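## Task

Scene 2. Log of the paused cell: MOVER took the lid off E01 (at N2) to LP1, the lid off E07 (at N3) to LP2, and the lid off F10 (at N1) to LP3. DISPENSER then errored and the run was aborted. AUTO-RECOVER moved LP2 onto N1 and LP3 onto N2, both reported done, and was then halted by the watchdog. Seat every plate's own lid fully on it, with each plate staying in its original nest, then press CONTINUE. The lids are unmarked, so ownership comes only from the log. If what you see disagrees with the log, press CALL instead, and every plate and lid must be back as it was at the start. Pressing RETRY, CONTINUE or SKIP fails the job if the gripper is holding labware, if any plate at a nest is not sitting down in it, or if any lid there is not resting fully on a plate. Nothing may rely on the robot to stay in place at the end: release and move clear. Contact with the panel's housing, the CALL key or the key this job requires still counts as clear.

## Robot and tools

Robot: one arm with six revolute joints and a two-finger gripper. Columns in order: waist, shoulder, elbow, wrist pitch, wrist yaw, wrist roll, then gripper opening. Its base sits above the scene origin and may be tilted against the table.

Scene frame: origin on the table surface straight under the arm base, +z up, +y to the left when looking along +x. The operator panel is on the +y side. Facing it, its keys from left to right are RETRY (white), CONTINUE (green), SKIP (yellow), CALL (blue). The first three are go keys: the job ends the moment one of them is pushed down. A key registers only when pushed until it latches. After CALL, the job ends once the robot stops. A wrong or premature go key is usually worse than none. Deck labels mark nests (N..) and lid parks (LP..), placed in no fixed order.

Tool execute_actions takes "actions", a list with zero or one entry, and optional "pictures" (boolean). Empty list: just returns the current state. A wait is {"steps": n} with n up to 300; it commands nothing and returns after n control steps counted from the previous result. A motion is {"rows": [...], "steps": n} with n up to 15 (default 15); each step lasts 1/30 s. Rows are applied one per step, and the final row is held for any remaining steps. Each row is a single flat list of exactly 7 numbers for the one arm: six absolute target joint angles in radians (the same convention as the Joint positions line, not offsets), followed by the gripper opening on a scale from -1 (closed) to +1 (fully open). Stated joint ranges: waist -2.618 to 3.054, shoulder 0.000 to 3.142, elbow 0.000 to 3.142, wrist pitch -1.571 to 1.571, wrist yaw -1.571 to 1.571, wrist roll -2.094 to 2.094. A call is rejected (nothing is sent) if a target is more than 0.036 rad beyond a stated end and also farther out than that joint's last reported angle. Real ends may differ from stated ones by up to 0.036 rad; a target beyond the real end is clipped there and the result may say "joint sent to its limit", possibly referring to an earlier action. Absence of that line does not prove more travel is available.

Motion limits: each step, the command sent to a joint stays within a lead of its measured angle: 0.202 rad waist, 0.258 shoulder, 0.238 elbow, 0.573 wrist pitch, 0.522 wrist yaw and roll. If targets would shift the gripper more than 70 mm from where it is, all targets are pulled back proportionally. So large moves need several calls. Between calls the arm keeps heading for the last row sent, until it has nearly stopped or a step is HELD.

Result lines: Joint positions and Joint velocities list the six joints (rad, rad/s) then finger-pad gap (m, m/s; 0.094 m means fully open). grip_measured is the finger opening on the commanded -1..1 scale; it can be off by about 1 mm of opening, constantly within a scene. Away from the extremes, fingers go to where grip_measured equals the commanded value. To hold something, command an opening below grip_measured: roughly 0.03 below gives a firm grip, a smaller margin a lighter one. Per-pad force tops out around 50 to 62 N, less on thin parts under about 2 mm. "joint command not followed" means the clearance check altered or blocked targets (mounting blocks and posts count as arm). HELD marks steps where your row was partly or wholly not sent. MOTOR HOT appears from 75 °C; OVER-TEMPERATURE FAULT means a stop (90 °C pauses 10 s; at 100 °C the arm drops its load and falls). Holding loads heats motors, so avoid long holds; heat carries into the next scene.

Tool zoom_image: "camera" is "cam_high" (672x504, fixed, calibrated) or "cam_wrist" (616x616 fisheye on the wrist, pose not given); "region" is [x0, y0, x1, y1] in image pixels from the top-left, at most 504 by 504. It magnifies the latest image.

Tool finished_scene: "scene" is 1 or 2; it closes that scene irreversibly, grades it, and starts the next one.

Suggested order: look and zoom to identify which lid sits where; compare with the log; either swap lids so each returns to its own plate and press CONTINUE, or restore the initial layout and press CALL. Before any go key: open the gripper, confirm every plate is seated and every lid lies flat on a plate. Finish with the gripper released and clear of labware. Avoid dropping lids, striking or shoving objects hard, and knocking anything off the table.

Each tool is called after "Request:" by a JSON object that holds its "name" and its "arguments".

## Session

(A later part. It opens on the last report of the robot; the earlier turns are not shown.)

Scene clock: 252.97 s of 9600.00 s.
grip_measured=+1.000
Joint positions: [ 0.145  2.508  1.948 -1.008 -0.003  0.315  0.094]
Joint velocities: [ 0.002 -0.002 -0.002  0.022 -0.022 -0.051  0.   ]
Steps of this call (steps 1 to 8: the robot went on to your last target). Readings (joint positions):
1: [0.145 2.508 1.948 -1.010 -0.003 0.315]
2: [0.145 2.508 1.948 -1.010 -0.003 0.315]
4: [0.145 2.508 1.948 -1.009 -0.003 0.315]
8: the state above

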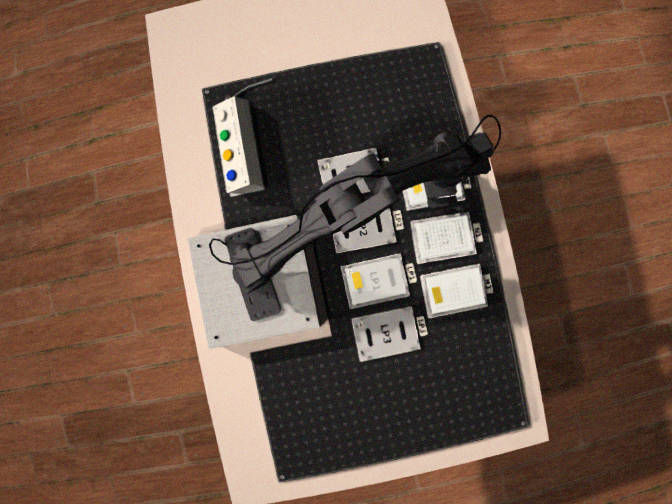

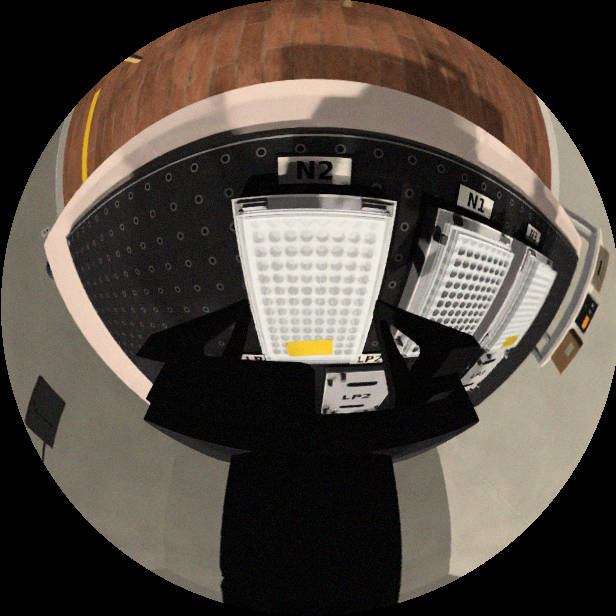

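Request:
{"name": "execute_actions", "arguments": {"actions": [{"rows": [[0.140,2.508,1.941,-0.992,0,0.321,0.98],[0.140,2.508,1.941,-0.992,0,0.321,0.96],[0.140,2.508,1.941,-0.992,0,0.321,0.94],[0.140,2.508,1.941,-0.992,0,0.321,0.92],[0.140,2.508,1.941,-0.992,0,0.321,0.90],[0.140,2.508,1.941,-0.992,0,0.321,0.88],[0.140,2.508,1.941,-0.992,0,0.321,0.86],[0.140,2.508,1.941,-0.992,0,0.321,0.84],[0.140,2.508,1.941,-0.992,0,0.321,0.82],[0.140,2.508,1.941,-0.992,0,0.321,0.80],[0.140,2.508,1.941,-0.992,0,0.321,0.78],[0.140,2.508,1.941,-0.992,0,0.321,0.765],[0.140,2.508,1.941,-0.992,0,0.321,0.75]], "steps": 15}], "pictures": false}}

Request:
{"name": "execute_actions", "arguments": {"actions": [{"steps": 5}], "pictures": false}}

Scene clock: 257.13 s of 9600.00 s.
grip_measured=+0.779
Joint positions: [ 0.145  2.508  1.948 -1.008 -0.003  0.315  0.084]
Joint velocities: [-0.007 -0.002 -0.012 -0.037  0.022 -0.066  0.002]
Steps of this call (steps 1 to 15: the robot went on to your last target; steps 16 to 90: nothing new was sent; then 0.67 s passed at rest; steps 91 to 105: all 15 steps of this action). Readings (joint positions):
91: [0.145 2.508 1.948 -1.008 -0.003 0.315]
92: [0.145 2.508 1.948 -1.008 -0.003 0.315]
94: [0.145 2.508 1.948 -1.008 -0.003 0.315]
98: [0.145 2.508 1.948 -1.008 -0.003 0.315]
105: the state above

Scene clock: 257.30 s of 9600.00 s.
grip_measured=+0.779
Joint positions: [ 0.145  2.508  1.948 -1.008 -0.003  0.315  0.084]
Joint velocities: [-0.017  0.012  0.002  0.007  0.007  0.081 -0.   ]
Steps of this call (steps 1 to 5: the robot went on to your last target). Readings (joint positions):
1: [0.145 2.508 1.948 -1.008 -0.003 0.315]
2: [0.145 2.508 1.948 -1.008 -0.003 0.315]
4: [0.145 2.508 1.948 -1.008 -0.003 0.315]
5: the state above

Request:
{"name": "execute_actions", "arguments": {"actions": [{"rows": [[0.140,2.463,1.941,-1.032,0,0.309,0.745],[0.140,2.4595,1.941,-1.040,0,0.309,0.745],[0.140,2.456,1.941,-1.047,0,0.309,0.745],[0.140,2.4525,1.941,-1.053,0,0.309,0.745],[0.140,2.449,1.941,-1.058,0,0.309,0.745],[0.140,2.4455,1.941,-1.062,0,0.309,0.745],[0.140,2.442,1.941,-1.065,0,0.309,0.745],[0.1386,2.4385,1.9404,-1.067,0,0.3076,0.745],[0.1344,2.435,1.9385,-1.067,0,0.3036,0.745],[0.1274,2.4315,1.9354,-1.060,0,0.2969,0.745],[0.1179,2.428,1.9312,-1.045,0,0.2878,0.745],[0.1061,2.4245,1.9259,-1.030,0,0.2764,0.745],[0.0920,2.421,1.9196,-1.024,0,0.2629,0.745],[0.0761,2.4175,1.9125,-1.020,0,0.2477,0.745],[0.0587,2.414,1.9048,-1.015,0,0.2310,0.745]], "steps": 15}], "pictures": false}}

Request:
{"name": "execute_actions", "arguments": {"actions": [{"rows": [[0.0402,2.4105,1.8965,-1.010,0,0.2131,0.745],[0.0208,2.407,1.8878,-1.005,0,0.1945,0.745],[0.001,2.4035,1.879,-1.000,0,0.1755,0.745],[-0.0188,2.400,1.8702,-0.995,0,0.1565,0.745],[-0.0382,2.3965,1.8615,-0.990,0,0.1379,0.745],[-0.0567,2.393,1.8532,-0.986,0,0.1200,0.745],[-0.0741,2.3895,1.8455,-0.982,0,0.1033,0.745],[-0.0900,2.386,1.8384,-0.979,0,0.0881,0.745],[-0.1041,2.3825,1.8321,-0.977,0,0.0746,0.745],[-0.1159,2.379,1.8268,-0.975,0,0.0632,0.745],[-0.1254,2.3755,1.8226,-0.974,0,0.0541,0.745],[-0.1324,2.372,1.8195,-0.974,0,0.0474,0.745],[-0.1366,2.370,1.8176,-0.974,0,0.0434,0.745],[-0.138,2.370,1.817,-0.974,0,0.042,0.745]], "steps": 15}], "pictures": false}}

Request:
{"name": "execute_actions", "arguments": {"actions": [{"steps": 16}]}}

Request:
{"name": "zoom_image", "arguments": {"camera": "cam_wrist", "region": [190, 160, 430, 380]}}

Request:
{"name": "zoom_image", "arguments": {"camera": "cam_wrist", "region": [140, 190, 250, 340]}}

Scene clock: 282.20 s of 9600.00 s.
grip_measured=+0.779
Joint positions: [ 0.113  2.451  1.928 -1.037 -0.004  0.279  0.084]
Joint velocities: [-0.379 -0.085 -0.188  0.081 -0.022 -0.315 -0.001]
Steps of this call (steps 1 to 15: the robot went on to your last target; steps 16 to 90: nothing new was sent; then 21.40 s passed at rest; steps 91 to 105: all 15 steps of this action). Readings (joint positions):
91: [0.145 2.508 1.948 -1.009 -0.003 0.315]
92: [0.145 2.507 1.948 -1.011 -0.003 0.315]
94: [0.145 2.503 1.948 -1.015 -0.003 0.315]
98: [0.145 2.485 1.948 -1.034 -0.003 0.314]
105: the state above

Scene clock: 282.70 s of 9600.00 s.
grip_measured=+0.779
Joint positions: [-0.147  2.412  1.825 -0.998  0.001  0.078  0.084]
Joint velocities: [-0.061 -0.071 -0.022  0.022  0.022 -0.286  0.   ]
Steps of this call (steps 1 to 15: all 15 steps of this action). Readings (joint positions):
1: [0.097 2.447 1.921 -1.035 -0.005 0.267]
2: [0.079 2.444 1.913 -1.031 -0.005 0.254]
4: [0.037 2.439 1.896 -1.023 -0.005 0.225]
8: [-0.057 2.430 1.860 -1.008 -0.005 0.162]
15: the state above

Scene clock: 283.23 s of 9600.00 s.
grip_measured=+0.779
Joint positions: [-0.145  2.405  1.825 -0.992  0.001  0.049  0.084]
Joint velocities: [-0.002 -0.007  0.002 -0.081 -0.037  0.037  0.   ]
Steps of this call (steps 1 to 16: the robot went on to your last target). Readings (joint positions):
1: [-0.148 2.410 1.825 -0.998 0.001 0.073]
2: [-0.148 2.408 1.825 -0.997 0.001 0.068]
4: [-0.146 2.406 1.825 -0.994 0.001 0.060]
8: [-0.145 2.405 1.825 -0.992 0.001 0.053]
16: the state above

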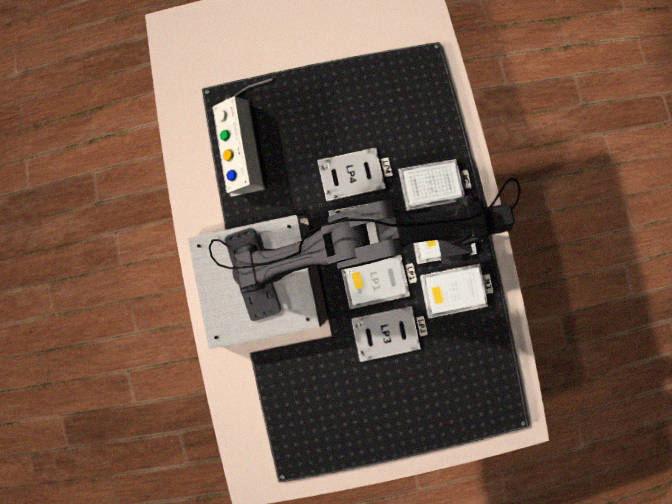

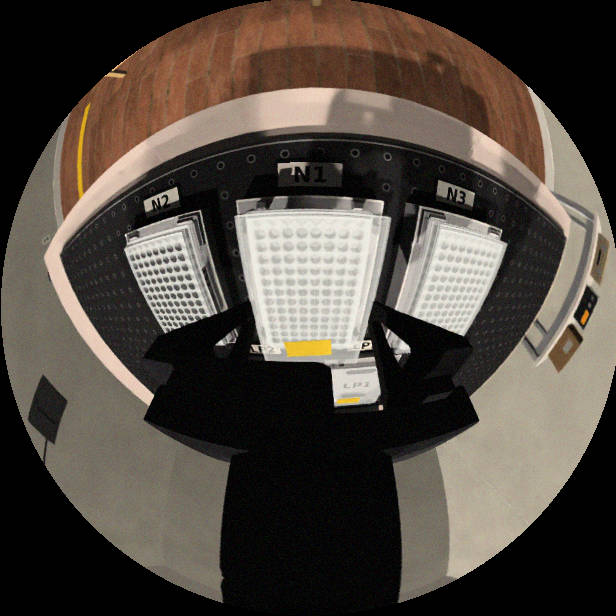

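Region (190, 160, 430, 380) of cam_wrist's 616x616 image, scaled by 2.100, with more detail than that image has; it fills the top 462 rows of this view, and the rest is white.

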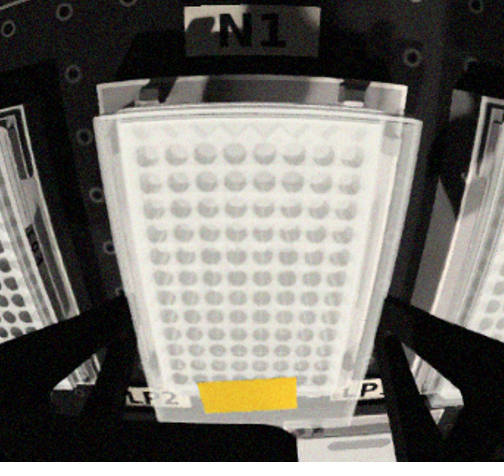

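Region (140, 190, 250, 340) of cam_wrist's 616x616 image, scaled by 3.360, with more detail than that image has; it fills the left 370 columns of this view, and the rest is white.

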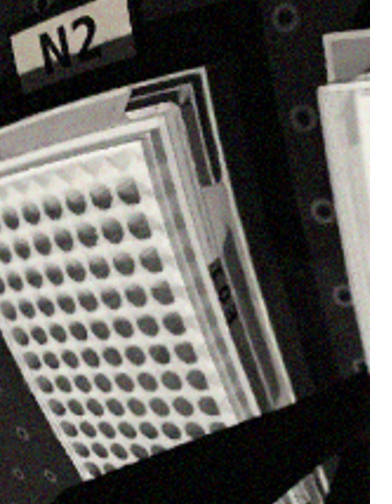

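Request:
{"name": "execute_actions", "arguments": {"actions": [{"rows": [[-0.128,2.400,1.817,-0.974,0,0.058,0.745],[-0.128,2.400,1.817,-0.974,0,0.058,0.745],[-0.1335,2.400,1.817,-0.974,0,0.058,0.745]], "steps": 12}], "pictures": false}}

Scene clock: 291.93 s of 9600.00 s.
grip_measured=+0.779
Joint positions: [-0.14   2.405  1.825 -0.992  0.001  0.052  0.084]
Joint velocities: [ 0.007 -0.017 -0.007  0.081 -0.066 -0.037 -0.002]
Steps of this call (steps 1 to 15: the robot went on to your last target; steps 16 to 90: nothing new was sent; then 5.30 s passed at rest; steps 91 to 102: all 12 steps of this action). Readings (joint positions):
91: [-0.144 2.405 1.825 -0.992 0.001 0.048]
92: [-0.143 2.405 1.825 -0.992 0.001 0.049]
94: [-0.141 2.405 1.825 -0.992 0.001 0.050]
98: [-0.140 2.405 1.825 -0.992 0.001 0.051]
102: the state above

Request:
{"name": "execute_actions", "arguments": {"actions": [{"rows": [[-0.1335,2.437,1.815,-0.970,0,0.058,0.745],[-0.1335,2.422,1.813,-0.965,0,0.058,0.745],[-0.1335,2.424,1.811,-0.960,0,0.058,0.745],[-0.1335,2.426,1.809,-0.955,0,0.058,0.745],[-0.1335,2.428,1.807,-0.950,0,0.058,0.745],[-0.1335,2.430,1.805,-0.945,0,0.058,0.745],[-0.1335,2.431,1.803,-0.940,0,0.058,0.745],[-0.1335,2.432,1.801,-0.936,0,0.058,0.745],[-0.1335,2.432,1.799,-0.932,0,0.058,0.745],[-0.1335,2.432,1.798,-0.929,0,0.058,0.745]], "steps": 15}], "pictures": false}}

Request:
{"name": "execute_actions", "arguments": {"actions": [{"steps": 10}]}}

Request:
{"name": "zoom_image", "arguments": {"camera": "cam_wrist", "region": [190, 160, 430, 380]}}

Request:
{"name": "zoom_image", "arguments": {"camera": "cam_wrist", "region": [225, 190, 405, 260]}}

Scene clock: 295.67 s of 9600.00 s.
grip_measured=+0.779
Joint positions: [-0.14   2.429  1.805 -0.954  0.001  0.052  0.084]
Joint velocities: [-0.002  0.002 -0.007  0.037  0.037 -0.007 -0.   ]
Steps of this call (steps 1 to 15: the robot went on to your last target; steps 16 to 90: nothing new was sent; then 0.23 s passed at rest; steps 91 to 105: all 15 steps of this action). Readings (joint positions):
91: [-0.140 2.407 1.825 -0.991 0.001 0.052]
92: [-0.140 2.408 1.825 -0.989 0.001 0.052]
94: [-0.140 2.414 1.825 -0.985 0.001 0.052]
98: [-0.140 2.423 1.814 -0.969 0.001 0.052]
105: the state above

Scene clock: 296.00 s of 9600.00 s.
grip_measured=+0.779
Joint positions: [-0.14   2.429  1.805 -0.951  0.001  0.052  0.084]
Joint velocities: [ 0.007  0.002  0.007 -0.037 -0.022  0.095  0.   ]
Steps of this call (steps 1 to 10: the robot went on to your last target). Readings (joint positions):
1: [-0.140 2.429 1.805 -0.953 0.001 0.052]
2: [-0.140 2.429 1.805 -0.952 0.001 0.052]
4: [-0.140 2.429 1.805 -0.951 0.001 0.052]
8: [-0.140 2.429 1.805 -0.951 0.001 0.052]
10: the state above

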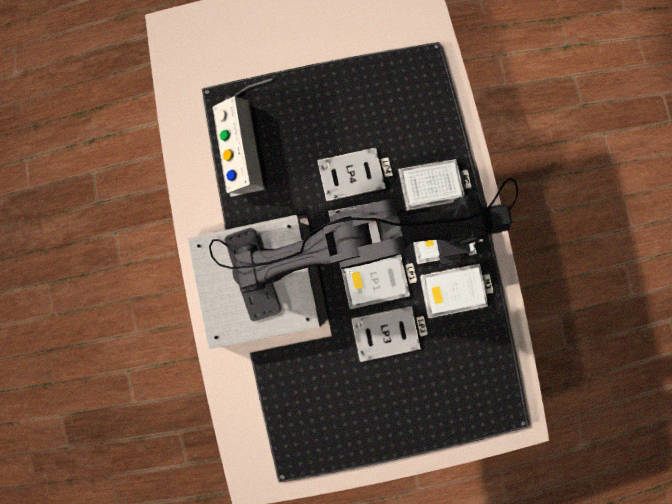

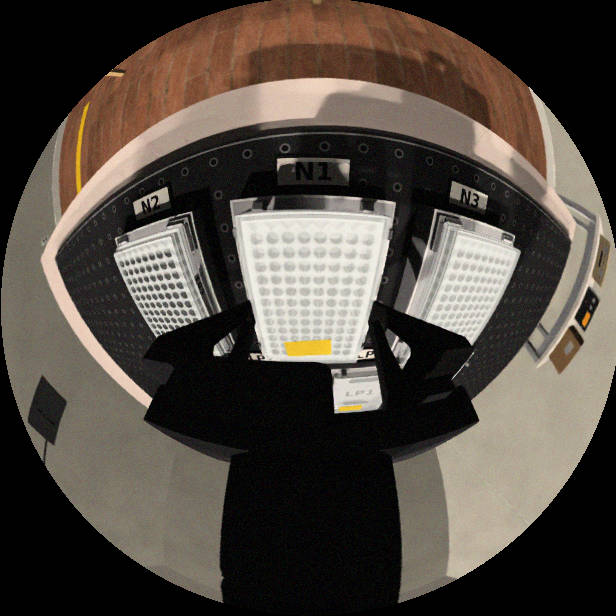

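Region (190, 160, 430, 380) of cam_wrist's 616x616 image, scaled by 2.100, with more detail than that image has; it fills the top 462 rows of this view, and the rest is white.

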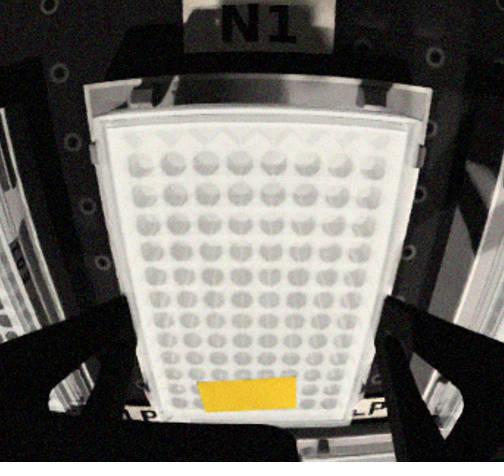

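Region (225, 190, 405, 260) of cam_wrist's 616x616 image, scaled by 2.800, with more detail than that image has.

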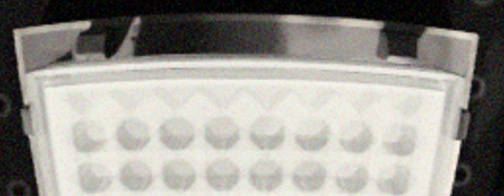

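Request:
{"name": "execute_actions", "arguments": {"actions": [{"rows": [[-0.140,2.430,1.799,-0.935,0,0.052,0.78],[-0.140,2.430,1.799,-0.935,0,0.052,0.80],[-0.140,2.430,1.799,-0.935,0,0.052,0.82],[-0.140,2.430,1.799,-0.935,0,0.052,0.84],[-0.140,2.430,1.799,-0.935,0,0.052,0.86],[-0.140,2.430,1.799,-0.935,0,0.052,0.88],[-0.140,2.430,1.799,-0.935,0,0.052,0.90],[-0.140,2.430,1.799,-0.935,0,0.052,0.925],[-0.140,2.430,1.799,-0.935,0,0.052,0.95],[-0.140,2.430,1.799,-0.935,0,0.052,0.975],[-0.140,2.430,1.799,-0.935,0,0.052,1.0]], "steps": 15}]}}

Request:
{"name": "zoom_image", "arguments": {"camera": "cam_wrist", "region": [190, 160, 430, 380]}}

Request:
{"name": "execute_actions", "arguments": {"actions": [{"rows": [[-0.146,2.3832,1.799,-0.985,0,0.046,1],[-0.146,2.3807,1.799,-0.985,0,0.046,1],[-0.146,2.3767,1.799,-0.985,0,0.046,1],[-0.146,2.3710,1.799,-0.985,0,0.046,1],[-0.146,2.3637,1.7976,-0.985,0,0.046,1],[-0.146,2.3550,1.7934,-0.985,0,0.046,1],[-0.146,2.3447,1.7865,-0.985,0,0.046,1],[-0.146,2.3331,1.7768,-0.985,0,0.046,1],[-0.1466,2.3201,1.7645,-0.985,0,0.0453,1],[-0.1485,2.3058,1.7497,-0.985,0,0.0433,1],[-0.1517,2.2903,1.7323,-0.975,0,0.0399,1],[-0.1560,2.2737,1.7126,-0.962,0,0.0352,1],[-0.1615,2.2561,1.6906,-0.950,0,0.0293,1],[-0.1682,2.2375,1.6665,-0.941,0,0.0222,1],[-0.1758,2.2181,1.6404,-0.932,0,0.0140,1]], "steps": 15}], "pictures": false}}

Request:
{"name": "execute_actions", "arguments": {"actions": [{"rows": [[-0.1844,2.1981,1.6125,-0.923,0,0.0048,1],[-0.1938,2.1774,1.5829,-0.912,0,-0.0053,1],[-0.204,2.1562,1.5519,-0.900,0,-0.0163,1],[-0.2148,2.1347,1.5196,-0.888,0,-0.0279,1],[-0.2262,2.1129,1.4863,-0.875,0,-0.0400,1],[-0.2379,2.0910,1.4521,-0.862,0,-0.0526,1],[-0.2499,2.0691,1.4173,-0.848,0,-0.0655,1],[-0.262,2.0473,1.3820,-0.834,0,-0.0785,1],[-0.2741,2.0258,1.3465,-0.819,0,-0.0915,1],[-0.2861,2.0046,1.3110,-0.804,0,-0.1044,1],[-0.2978,1.9839,1.2757,-0.789,0,-0.1170,1],[-0.3092,1.9639,1.2409,-0.775,0,-0.1291,1],[-0.320,1.9445,1.2067,-0.760,0,-0.1408,1],[-0.3302,1.9259,1.1734,-0.745,0,-0.1517,1],[-0.3396,1.9083,1.1411,-0.731,0,-0.1618,1]], "steps": 15}], "pictures": false}}

Request:
{"name": "execute_actions", "arguments": {"actions": [{"rows": [[-0.3482,1.8917,1.1101,-0.718,0,-0.1710,1],[-0.3558,1.8762,1.0805,-0.705,0,-0.1792,1],[-0.3625,1.8619,1.0526,-0.692,0,-0.1863,1],[-0.3680,1.8489,1.0265,-0.680,0,-0.1922,1],[-0.3723,1.8373,1.0024,-0.669,0,-0.1969,1],[-0.3755,1.8270,0.9804,-0.659,0,-0.2003,1],[-0.3774,1.8183,0.9607,-0.650,0,-0.2023,1],[-0.378,1.8110,0.9433,-0.642,0,-0.203,1],[-0.378,1.8053,0.9285,-0.635,0,-0.203,1],[-0.378,1.8013,0.9162,-0.629,0,-0.203,1],[-0.378,1.7988,0.9065,-0.625,0,-0.203,1],[-0.378,1.7980,0.8996,-0.622,0,-0.203,1],[-0.378,1.7980,0.8954,-0.621,0,-0.203,1],[-0.378,1.7980,0.8940,-0.621,0,-0.203,1]], "steps": 15}], "pictures": false}}

Request:
{"name": "execute_actions", "arguments": {"actions": [{"steps": 14}]}}

Request:
{"name": "zoom_image", "arguments": {"camera": "cam_wrist", "region": [190, 160, 430, 380]}}

Scene clock: 336.63 s of 9600.00 s.
grip_measured=+1.000
Joint positions: [-0.14   2.429  1.805 -0.951  0.001  0.052  0.094]
Joint velocities: [-0.002  0.002 -0.002 -0.095 -0.022  0.037  0.   ]
Steps of this call (steps 1 to 15: the robot went on to your last target; steps 16 to 90: nothing new was sent; then 37.13 s passed at rest; steps 91 to 105: all 15 steps of this action). Readings (joint positions):
91: [-0.140 2.429 1.805 -0.951 0.001 0.052]
92: [-0.140 2.429 1.805 -0.951 0.001 0.052]
94: [-0.140 2.429 1.805 -0.951 0.001 0.052]
98: [-0.140 2.429 1.805 -0.951 0.001 0.052]
105: the state above

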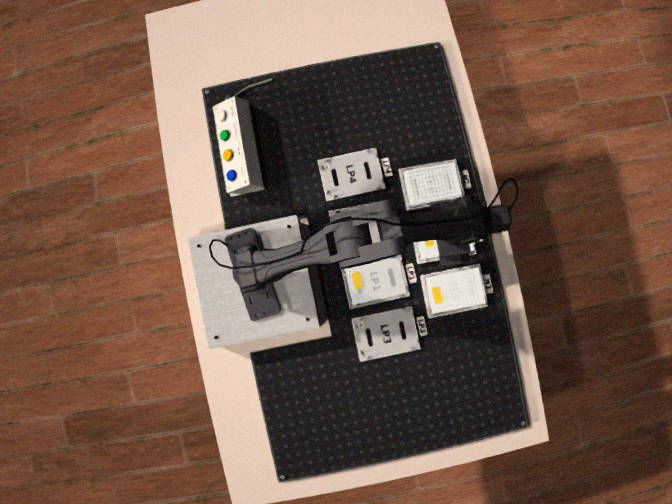

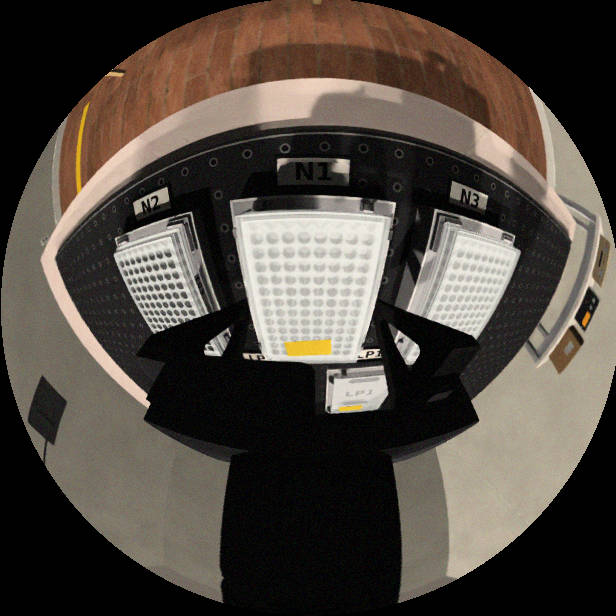

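Region (190, 160, 430, 380) of cam_wrist's 616x616 image, scaled by 2.100, with more detail than that image has; it fills the top 462 rows of this view, and the rest is white.

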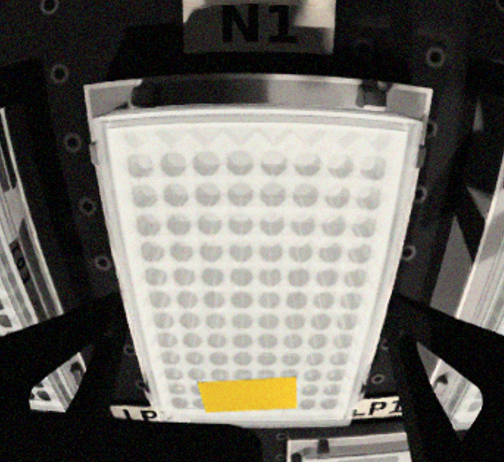

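Scene clock: 337.13 s of 9600.00 s.
grip_measured=+1.000
Joint positions: [-0.149  2.28   1.691 -0.96   0.001  0.039  0.094]
Joint velocities: [-0.168 -0.559 -0.686  0.168  0.066 -0.168  0.   ]
Steps of this call (steps 1 to 15: all 15 steps of this action). Readings (joint positions):
1: [-0.140 2.429 1.805 -0.953 0.001 0.052]
2: [-0.140 2.428 1.805 -0.956 0.001 0.052]
4: [-0.140 2.423 1.805 -0.964 0.001 0.052]
8: [-0.140 2.394 1.797 -0.969 0.001 0.052]
15: the state above

Scene clock: 337.63 s of 9600.00 s.
grip_measured=+1.000
Joint positions: [-0.319  1.969  1.204 -0.805  0.001 -0.108  0.094]
Joint velocities: [-0.305 -0.545 -0.955  0.447  0.007 -0.315  0.   ]
Steps of this call (steps 1 to 15: all 15 steps of this action). Readings (joint positions):
1: [-0.155 2.260 1.667 -0.955 0.001 0.033]
2: [-0.162 2.241 1.640 -0.949 0.001 0.027]
4: [-0.183 2.199 1.582 -0.933 0.001 0.012]
8: [-0.234 2.115 1.449 -0.893 0.001 -0.027]
15: the state above

Scene clock: 338.13 s of 9600.00 s.
grip_measured=+1.000
Joint positions: [-0.371  1.831  0.904 -0.663  0.001 -0.193  0.094]
Joint velocities: [-0.002 -0.002 -0.1    0.125  0.037  0.022  0.   ]
Steps of this call (steps 1 to 15: all 15 steps of this action). Readings (joint positions):
1: [-0.329 1.951 1.171 -0.792 0.001 -0.119]
2: [-0.337 1.933 1.140 -0.779 0.001 -0.129]
4: [-0.353 1.902 1.080 -0.754 0.001 -0.148]
8: [-0.370 1.856 0.983 -0.710 0.001 -0.175]
15: the state above

Scene clock: 338.60 s of 9600.00 s.
grip_measured=+1.000
Joint positions: [-0.371  1.831  0.901 -0.639  0.001 -0.197  0.094]
Joint velocities: [-0.002  0.002  0.002  0.051 -0.007  0.022  0.   ]
Steps of this call (steps 1 to 14: the robot went on to your last target). Readings (joint positions):
1: [-0.371 1.831 0.902 -0.660 0.001 -0.193]
2: [-0.371 1.831 0.901 -0.657 0.001 -0.194]
4: [-0.371 1.831 0.901 -0.650 0.001 -0.195]
8: [-0.371 1.831 0.901 -0.643 0.001 -0.196]
14: the state above

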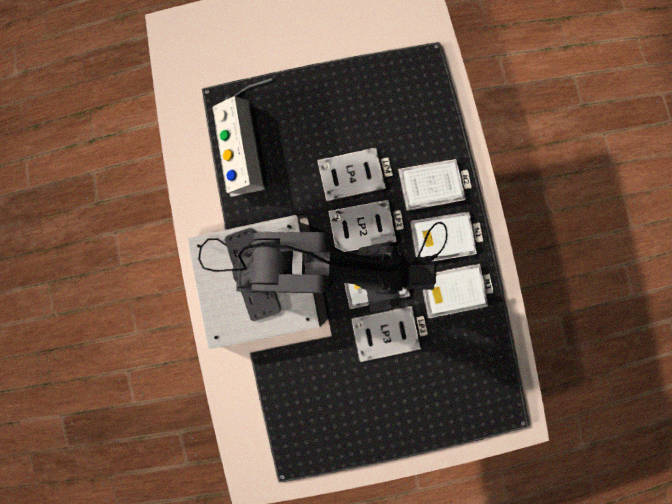

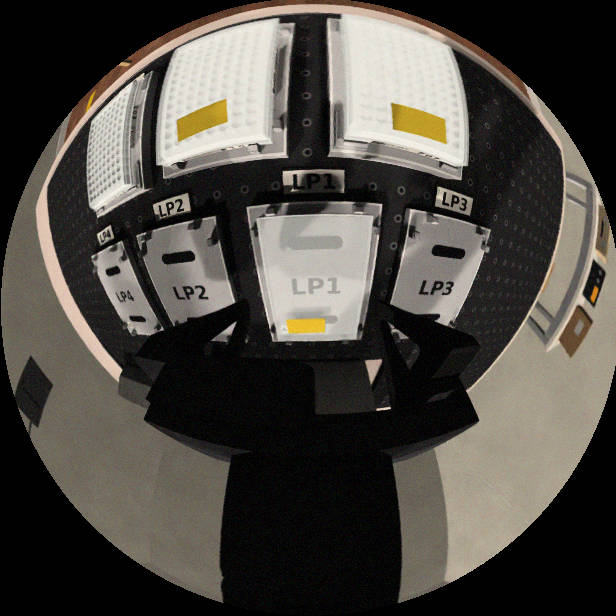

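Region (190, 160, 430, 380) of cam_wrist's 616x616 image, scaled by 2.100, with more detail than that image has; it fills the top 462 rows of this view, and the rest is white.

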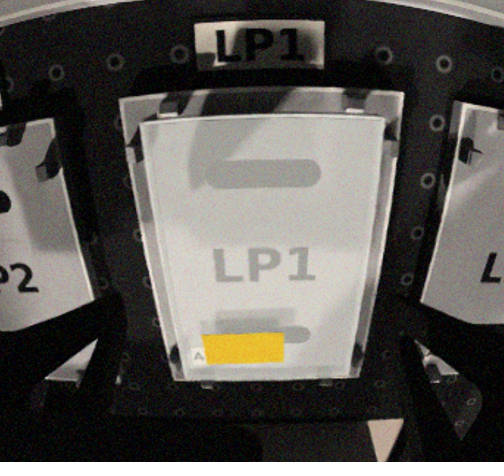

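Request:
{"name": "execute_actions", "arguments": {"actions": [{"rows": [[-0.384,1.865,0.890,-0.612,0,-0.212,1],[-0.390,1.850,0.884,-0.600,0,-0.224,1],[-0.394,1.856,0.878,-0.588,0,-0.236,1],[-0.394,1.862,0.872,-0.576,0,-0.246,1],[-0.394,1.868,0.866,-0.564,0,-0.252,1],[-0.394,1.873,0.860,-0.553,0,-0.254,1],[-0.394,1.878,0.855,-0.543,0,-0.254,1],[-0.394,1.881,0.851,-0.534,0,-0.254,1],[-0.394,1.884,0.848,-0.527,0,-0.254,1],[-0.394,1.885,0.846,-0.522,0,-0.254,1],[-0.394,1.885,0.845,-0.520,0,-0.254,1]], "steps": 15}], "pictures": false}}

Request:
{"name": "execute_actions", "arguments": {"actions": [{"steps": 12}]}}

Request:
{"name": "zoom_image", "arguments": {"camera": "cam_wrist", "region": [190, 160, 430, 380]}}

Request:
{"name": "zoom_image", "arguments": {"camera": "cam_wrist", "region": [60, 50, 300, 230]}}

Scene clock: 353.27 s of 9600.00 s.
grip_measured=+1.000
Joint positions: [-0.387  1.877  0.853 -0.553  0.001 -0.245  0.094]
Joint velocities: [-0.002  0.022  0.007  0.081 -0.022 -0.037  0.   ]
Steps of this call (steps 1 to 30: the robot went on to your last target; steps 31 to 90: nothing new was sent; then 11.17 s passed at rest; steps 91 to 105: all 15 steps of this action). Readings (joint positions):
91: [-0.372 1.833 0.901 -0.638 0.001 -0.198]
92: [-0.373 1.835 0.901 -0.634 0.001 -0.202]
94: [-0.379 1.840 0.895 -0.620 0.001 -0.213]
98: [-0.387 1.859 0.872 -0.586 0.001 -0.233]
105: the state above

Scene clock: 353.67 s of 9600.00 s.
grip_measured=+1.000
Joint positions: [-0.387  1.877  0.853 -0.539  0.001 -0.248  0.094]
Joint velocities: [-0.007  0.007 -0.012  0.022  0.11  -0.022  0.   ]
Steps of this call (steps 1 to 12: the robot went on to your last target). Readings (joint positions):
1: [-0.387 1.877 0.853 -0.549 0.001 -0.245]
2: [-0.387 1.877 0.853 -0.547 0.001 -0.246]
4: [-0.387 1.877 0.853 -0.543 0.001 -0.247]
8: [-0.387 1.877 0.853 -0.540 0.001 -0.247]
12: the state above

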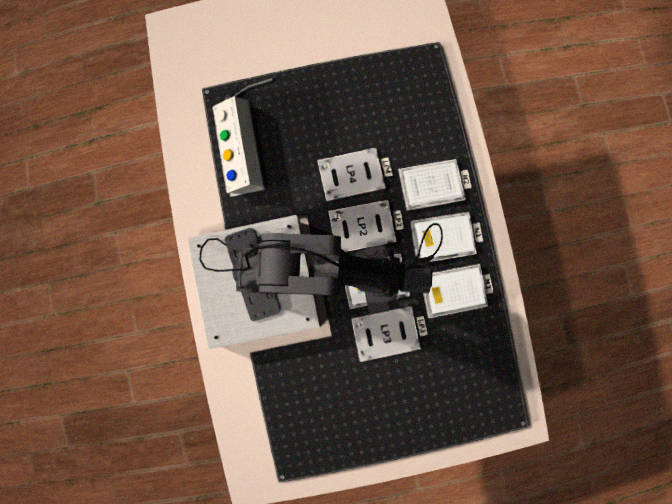

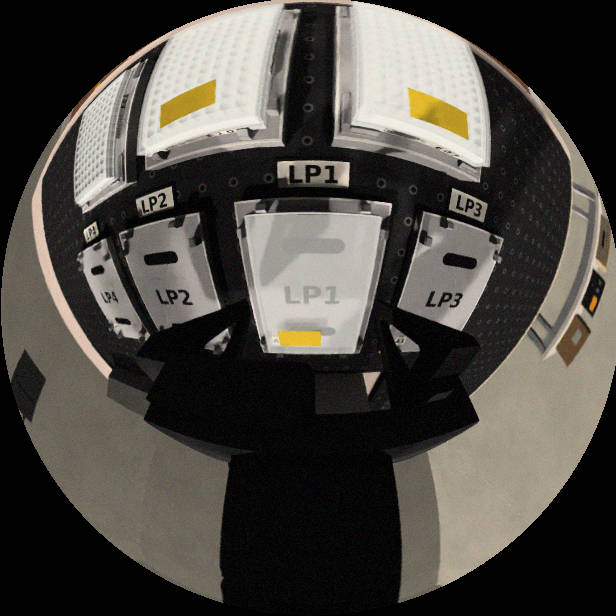

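Region (190, 160, 430, 380) of cam_wrist's 616x616 image, scaled by 2.100, with more detail than that image has; it fills the top 462 rows of this view, and the rest is white.

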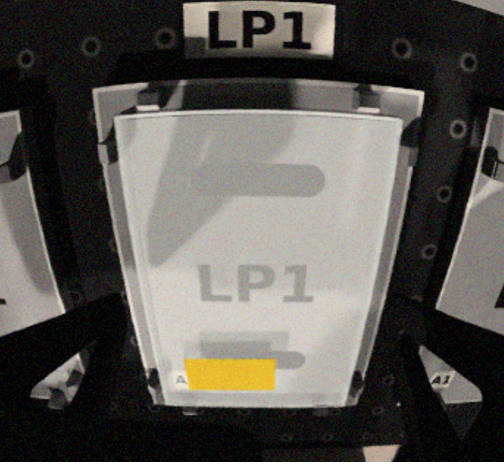

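Region (60, 50, 300, 230) of cam_wrist's 616x616 image, scaled by 2.100, with more detail than that image has; it fills the top 378 rows of this view, and the rest is white.

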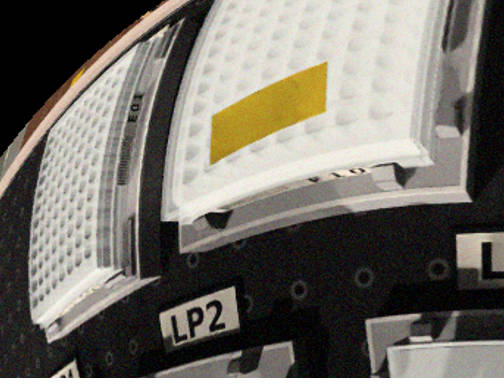

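Request:
{"name": "execute_actions", "arguments": {"actions": []}}

Scene clock: 362.30 s of 9600.00 s.
grip_measured=+1.000
Joint positions: [-0.387  1.877  0.853 -0.538  0.001 -0.248  0.094]
Joint velocities: [ 0.002 -0.002 -0.012  0.022 -0.051  0.066  0.   ]
Steps of this call (steps 1 to 30: the robot went on to your last target; steps 31 to 90: nothing new was sent; then 5.63 s passed at rest). Readings (joint positions):
1: [-0.387 1.877 0.853 -0.538 0.001 -0.248]
2: [-0.387 1.877 0.853 -0.538 0.001 -0.248]
4: [-0.387 1.877 0.853 -0.538 0.001 -0.248]
8: [-0.387 1.877 0.853 -0.538 0.001 -0.248]
90: the state above
The arm was judged still, so your last target was given up. Only a new action makes it travel on or press farther. Fingers that are still opening or closing keep moving.

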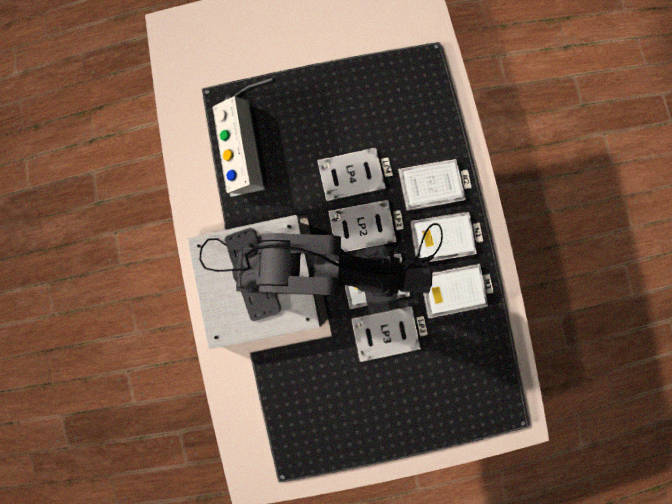

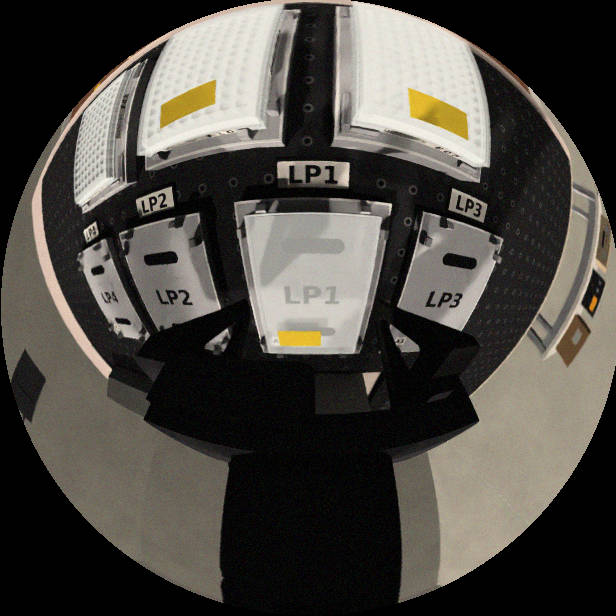

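Request:
{"name": "execute_actions", "arguments": {"actions": [{"rows": [[-0.394,1.91,0.843,-0.515,0,-0.254,1],[-0.394,1.905,0.842,-0.51,0,-0.254,1],[-0.394,1.906,0.841,-0.506,0,-0.254,1],[-0.394,1.908,0.840,-0.502,0,-0.254,1],[-0.394,1.909,0.839,-0.498,0,-0.254,1],[-0.394,1.910,0.838,-0.494,0,-0.254,1],[-0.394,1.911,0.837,-0.490,0,-0.254,1],[-0.394,1.912,0.836,-0.486,0,-0.254,1]], "steps": 15}], "pictures": false}}

Request:
{"name": "execute_actions", "arguments": {"actions": [{"steps": 10}]}}

Request:
{"name": "zoom_image", "arguments": {"camera": "cam_wrist", "region": [190, 160, 430, 380]}}

Scene clock: 367.93 s of 9600.00 s.
grip_measured=+1.000
Joint positions: [-0.387  1.9    0.853 -0.507  0.001 -0.248  0.094]
Joint velocities: [-0.007 -0.002  0.007  0.022 -0.081 -0.007  0.   ]
Steps of this call (steps 1 to 90: nothing new was sent; then 2.13 s passed at rest; steps 91 to 105: all 15 steps of this action). Readings (joint positions):
91: [-0.387 1.879 0.853 -0.537 0.001 -0.248]
92: [-0.387 1.882 0.853 -0.534 0.001 -0.248]
94: [-0.387 1.891 0.853 -0.531 0.001 -0.248]
98: [-0.387 1.900 0.853 -0.520 0.001 -0.248]
105: the state above

Scene clock: 368.27 s of 9600.00 s.
grip_measured=+1.000
Joint positions: [-0.387  1.9    0.853 -0.504  0.001 -0.248  0.094]
Joint velocities: [-0.012 -0.002  0.002  0.007 -0.022 -0.051  0.   ]
Steps of this call (steps 1 to 10: the robot went on to your last target). Readings (joint positions):
1: [-0.387 1.900 0.853 -0.506 0.001 -0.248]
2: [-0.387 1.900 0.853 -0.505 0.001 -0.248]
4: [-0.387 1.900 0.853 -0.505 0.001 -0.248]
8: [-0.387 1.900 0.853 -0.504 0.001 -0.248]
10: the state above

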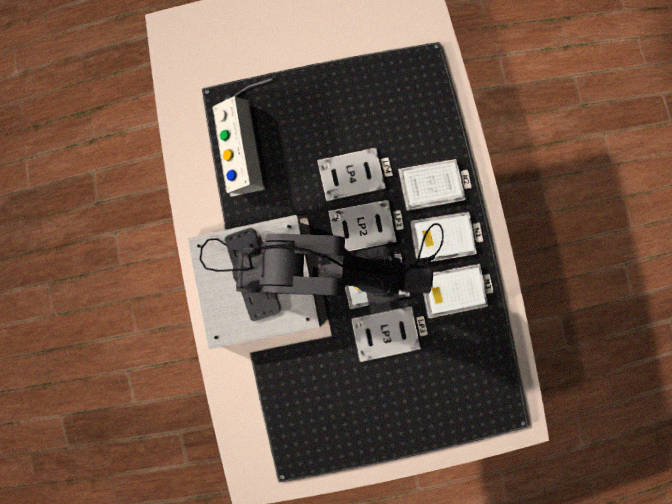

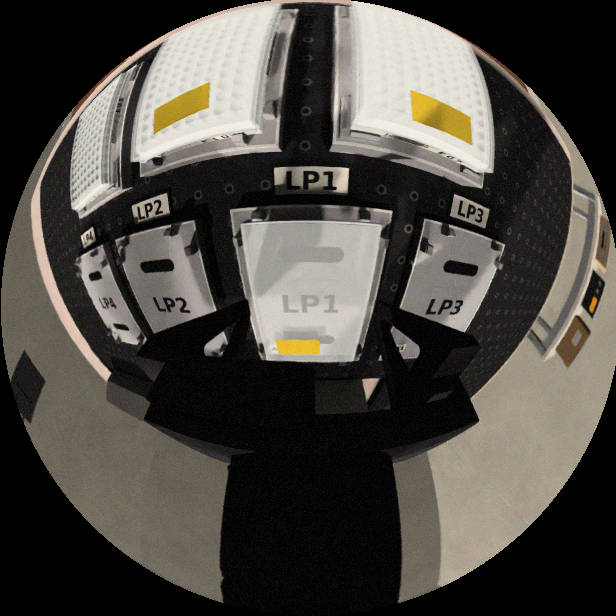

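Region (190, 160, 430, 380) of cam_wrist's 616x616 image, scaled by 2.100, with more detail than that image has; it fills the top 462 rows of this view, and the rest is white.

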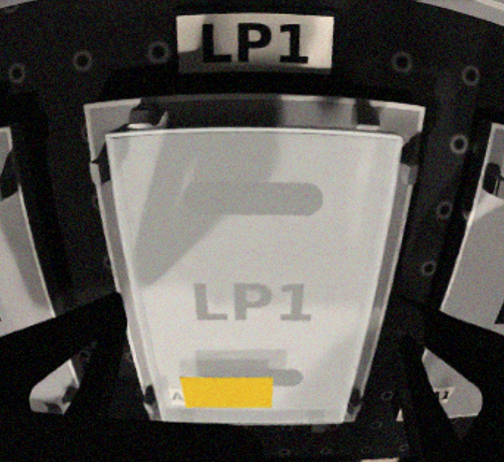

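Request:
{"name": "execute_actions", "arguments": {"actions": [{"rows": [[-0.394,1.93,0.815,-0.49,0,-0.254,1],[-0.394,1.918,0.825,-0.49,0,-0.254,1],[-0.394,1.917,0.834,-0.49,0,-0.254,1],[-0.394,1.917,0.836,-0.49,0,-0.254,1]], "steps": 15}]}}

Request:
{"name": "zoom_image", "arguments": {"camera": "cam_wrist", "region": [190, 160, 430, 380]}}

Scene clock: 371.63 s of 9600.00 s.
grip_measured=+1.000
Joint positions: [-0.387  1.907  0.841 -0.499  0.001 -0.248  0.094]
Joint velocities: [ 0.002 -0.002 -0.007  0.095 -0.007 -0.022  0.   ]
Steps of this call (steps 1 to 15: the robot went on to your last target; steps 16 to 86: nothing new was sent; steps 87 to 101: all 15 steps of this action). Readings (joint positions):
87: [-0.387 1.901 0.849 -0.501 0.001 -0.248]
88: [-0.387 1.901 0.846 -0.499 0.001 -0.248]
90: [-0.387 1.905 0.841 -0.499 0.001 -0.248]
94: [-0.387 1.907 0.841 -0.499 0.001 -0.248]
101: the state above

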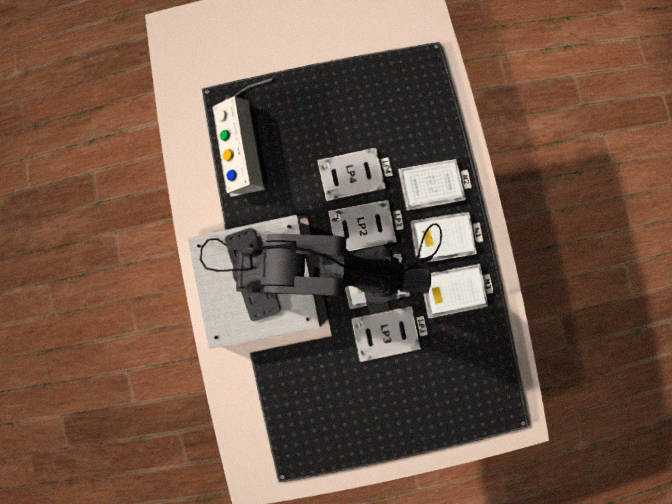

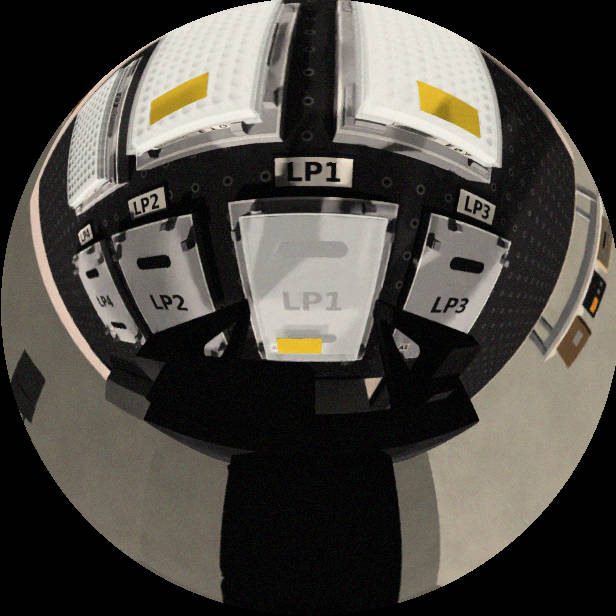

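Region (190, 160, 430, 380) of cam_wrist's 616x616 image, scaled by 2.100, with more detail than that image has; it fills the top 462 rows of this view, and the rest is white.

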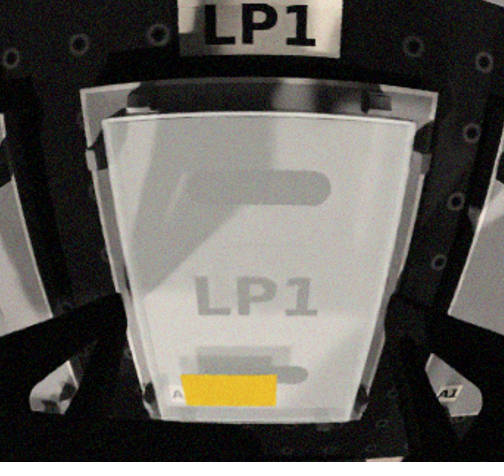

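Request:
{"name": "execute_actions", "arguments": {"actions": [{"rows": [[-0.394,1.94,0.836,-0.485,0,-0.254,1],[-0.394,1.932,0.836,-0.48,0,-0.254,1],[-0.394,1.934,0.836,-0.476,0,-0.254,1],[-0.394,1.935,0.836,-0.472,0,-0.254,1]], "steps": 15}], "pictures": false}}

Request:
{"name": "execute_actions", "arguments": {"actions": [{"steps": 8}]}}

Request:
{"name": "zoom_image", "arguments": {"camera": "cam_wrist", "region": [190, 160, 430, 380]}}

Scene clock: 377.40 s of 9600.00 s.
grip_measured=+1.000
Joint positions: [-0.387  1.924  0.841 -0.491  0.001 -0.248  0.094]
Joint velocities: [-0.017 -0.002 -0.002 -0.022 -0.051  0.007  0.   ]
Steps of this call (steps 1 to 15: the robot went on to your last target; steps 16 to 90: nothing new was sent; then 2.27 s passed at rest; steps 91 to 105: all 15 steps of this action). Readings (joint positions):
91: [-0.387 1.909 0.841 -0.499 0.001 -0.248]
92: [-0.387 1.912 0.841 -0.497 0.001 -0.248]
94: [-0.387 1.919 0.841 -0.496 0.001 -0.248]
98: [-0.387 1.924 0.841 -0.493 0.001 -0.248]
105: the state above

Scene clock: 377.67 s of 9600.00 s.
grip_measured=+1.000
Joint positions: [-0.387  1.924  0.841 -0.49   0.001 -0.248  0.094]
Joint velocities: [-0.002 -0.007 -0.002  0.007 -0.066 -0.007  0.   ]
Steps of this call (steps 1 to 8: the robot went on to your last target). Readings (joint positions):
1: [-0.387 1.924 0.841 -0.490 0.001 -0.248]
2: [-0.387 1.924 0.841 -0.490 0.001 -0.248]
4: [-0.387 1.924 0.841 -0.490 0.001 -0.248]
8: the state above

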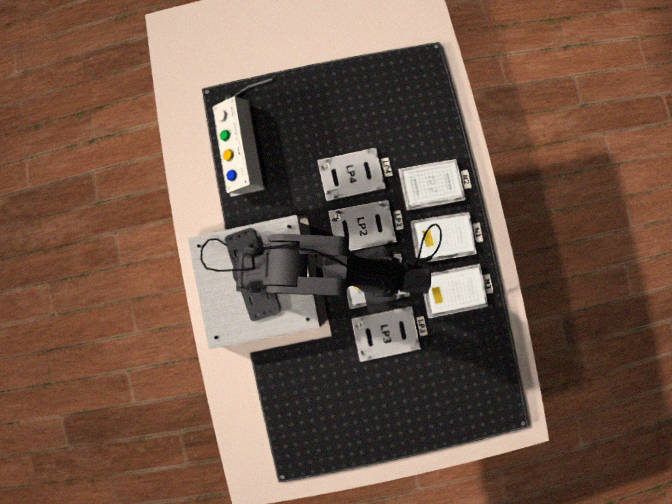

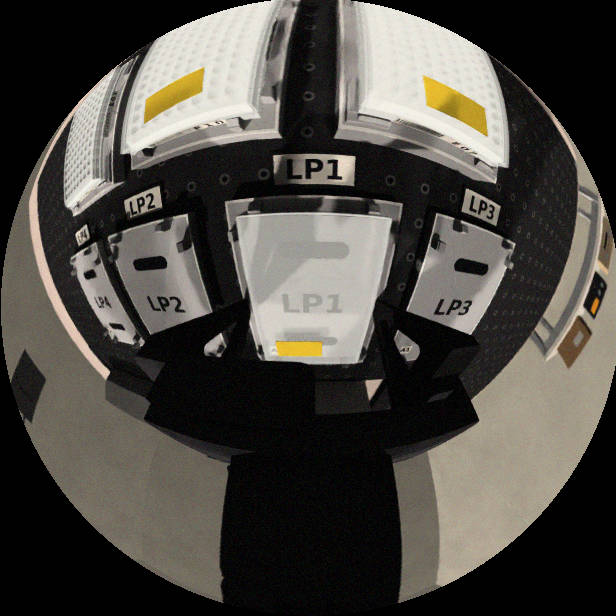

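Region (190, 160, 430, 380) of cam_wrist's 616x616 image, scaled by 2.100, with more detail than that image has; it fills the top 462 rows of this view, and the rest is white.

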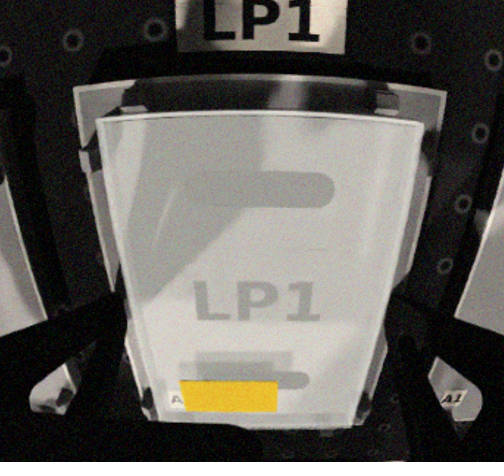

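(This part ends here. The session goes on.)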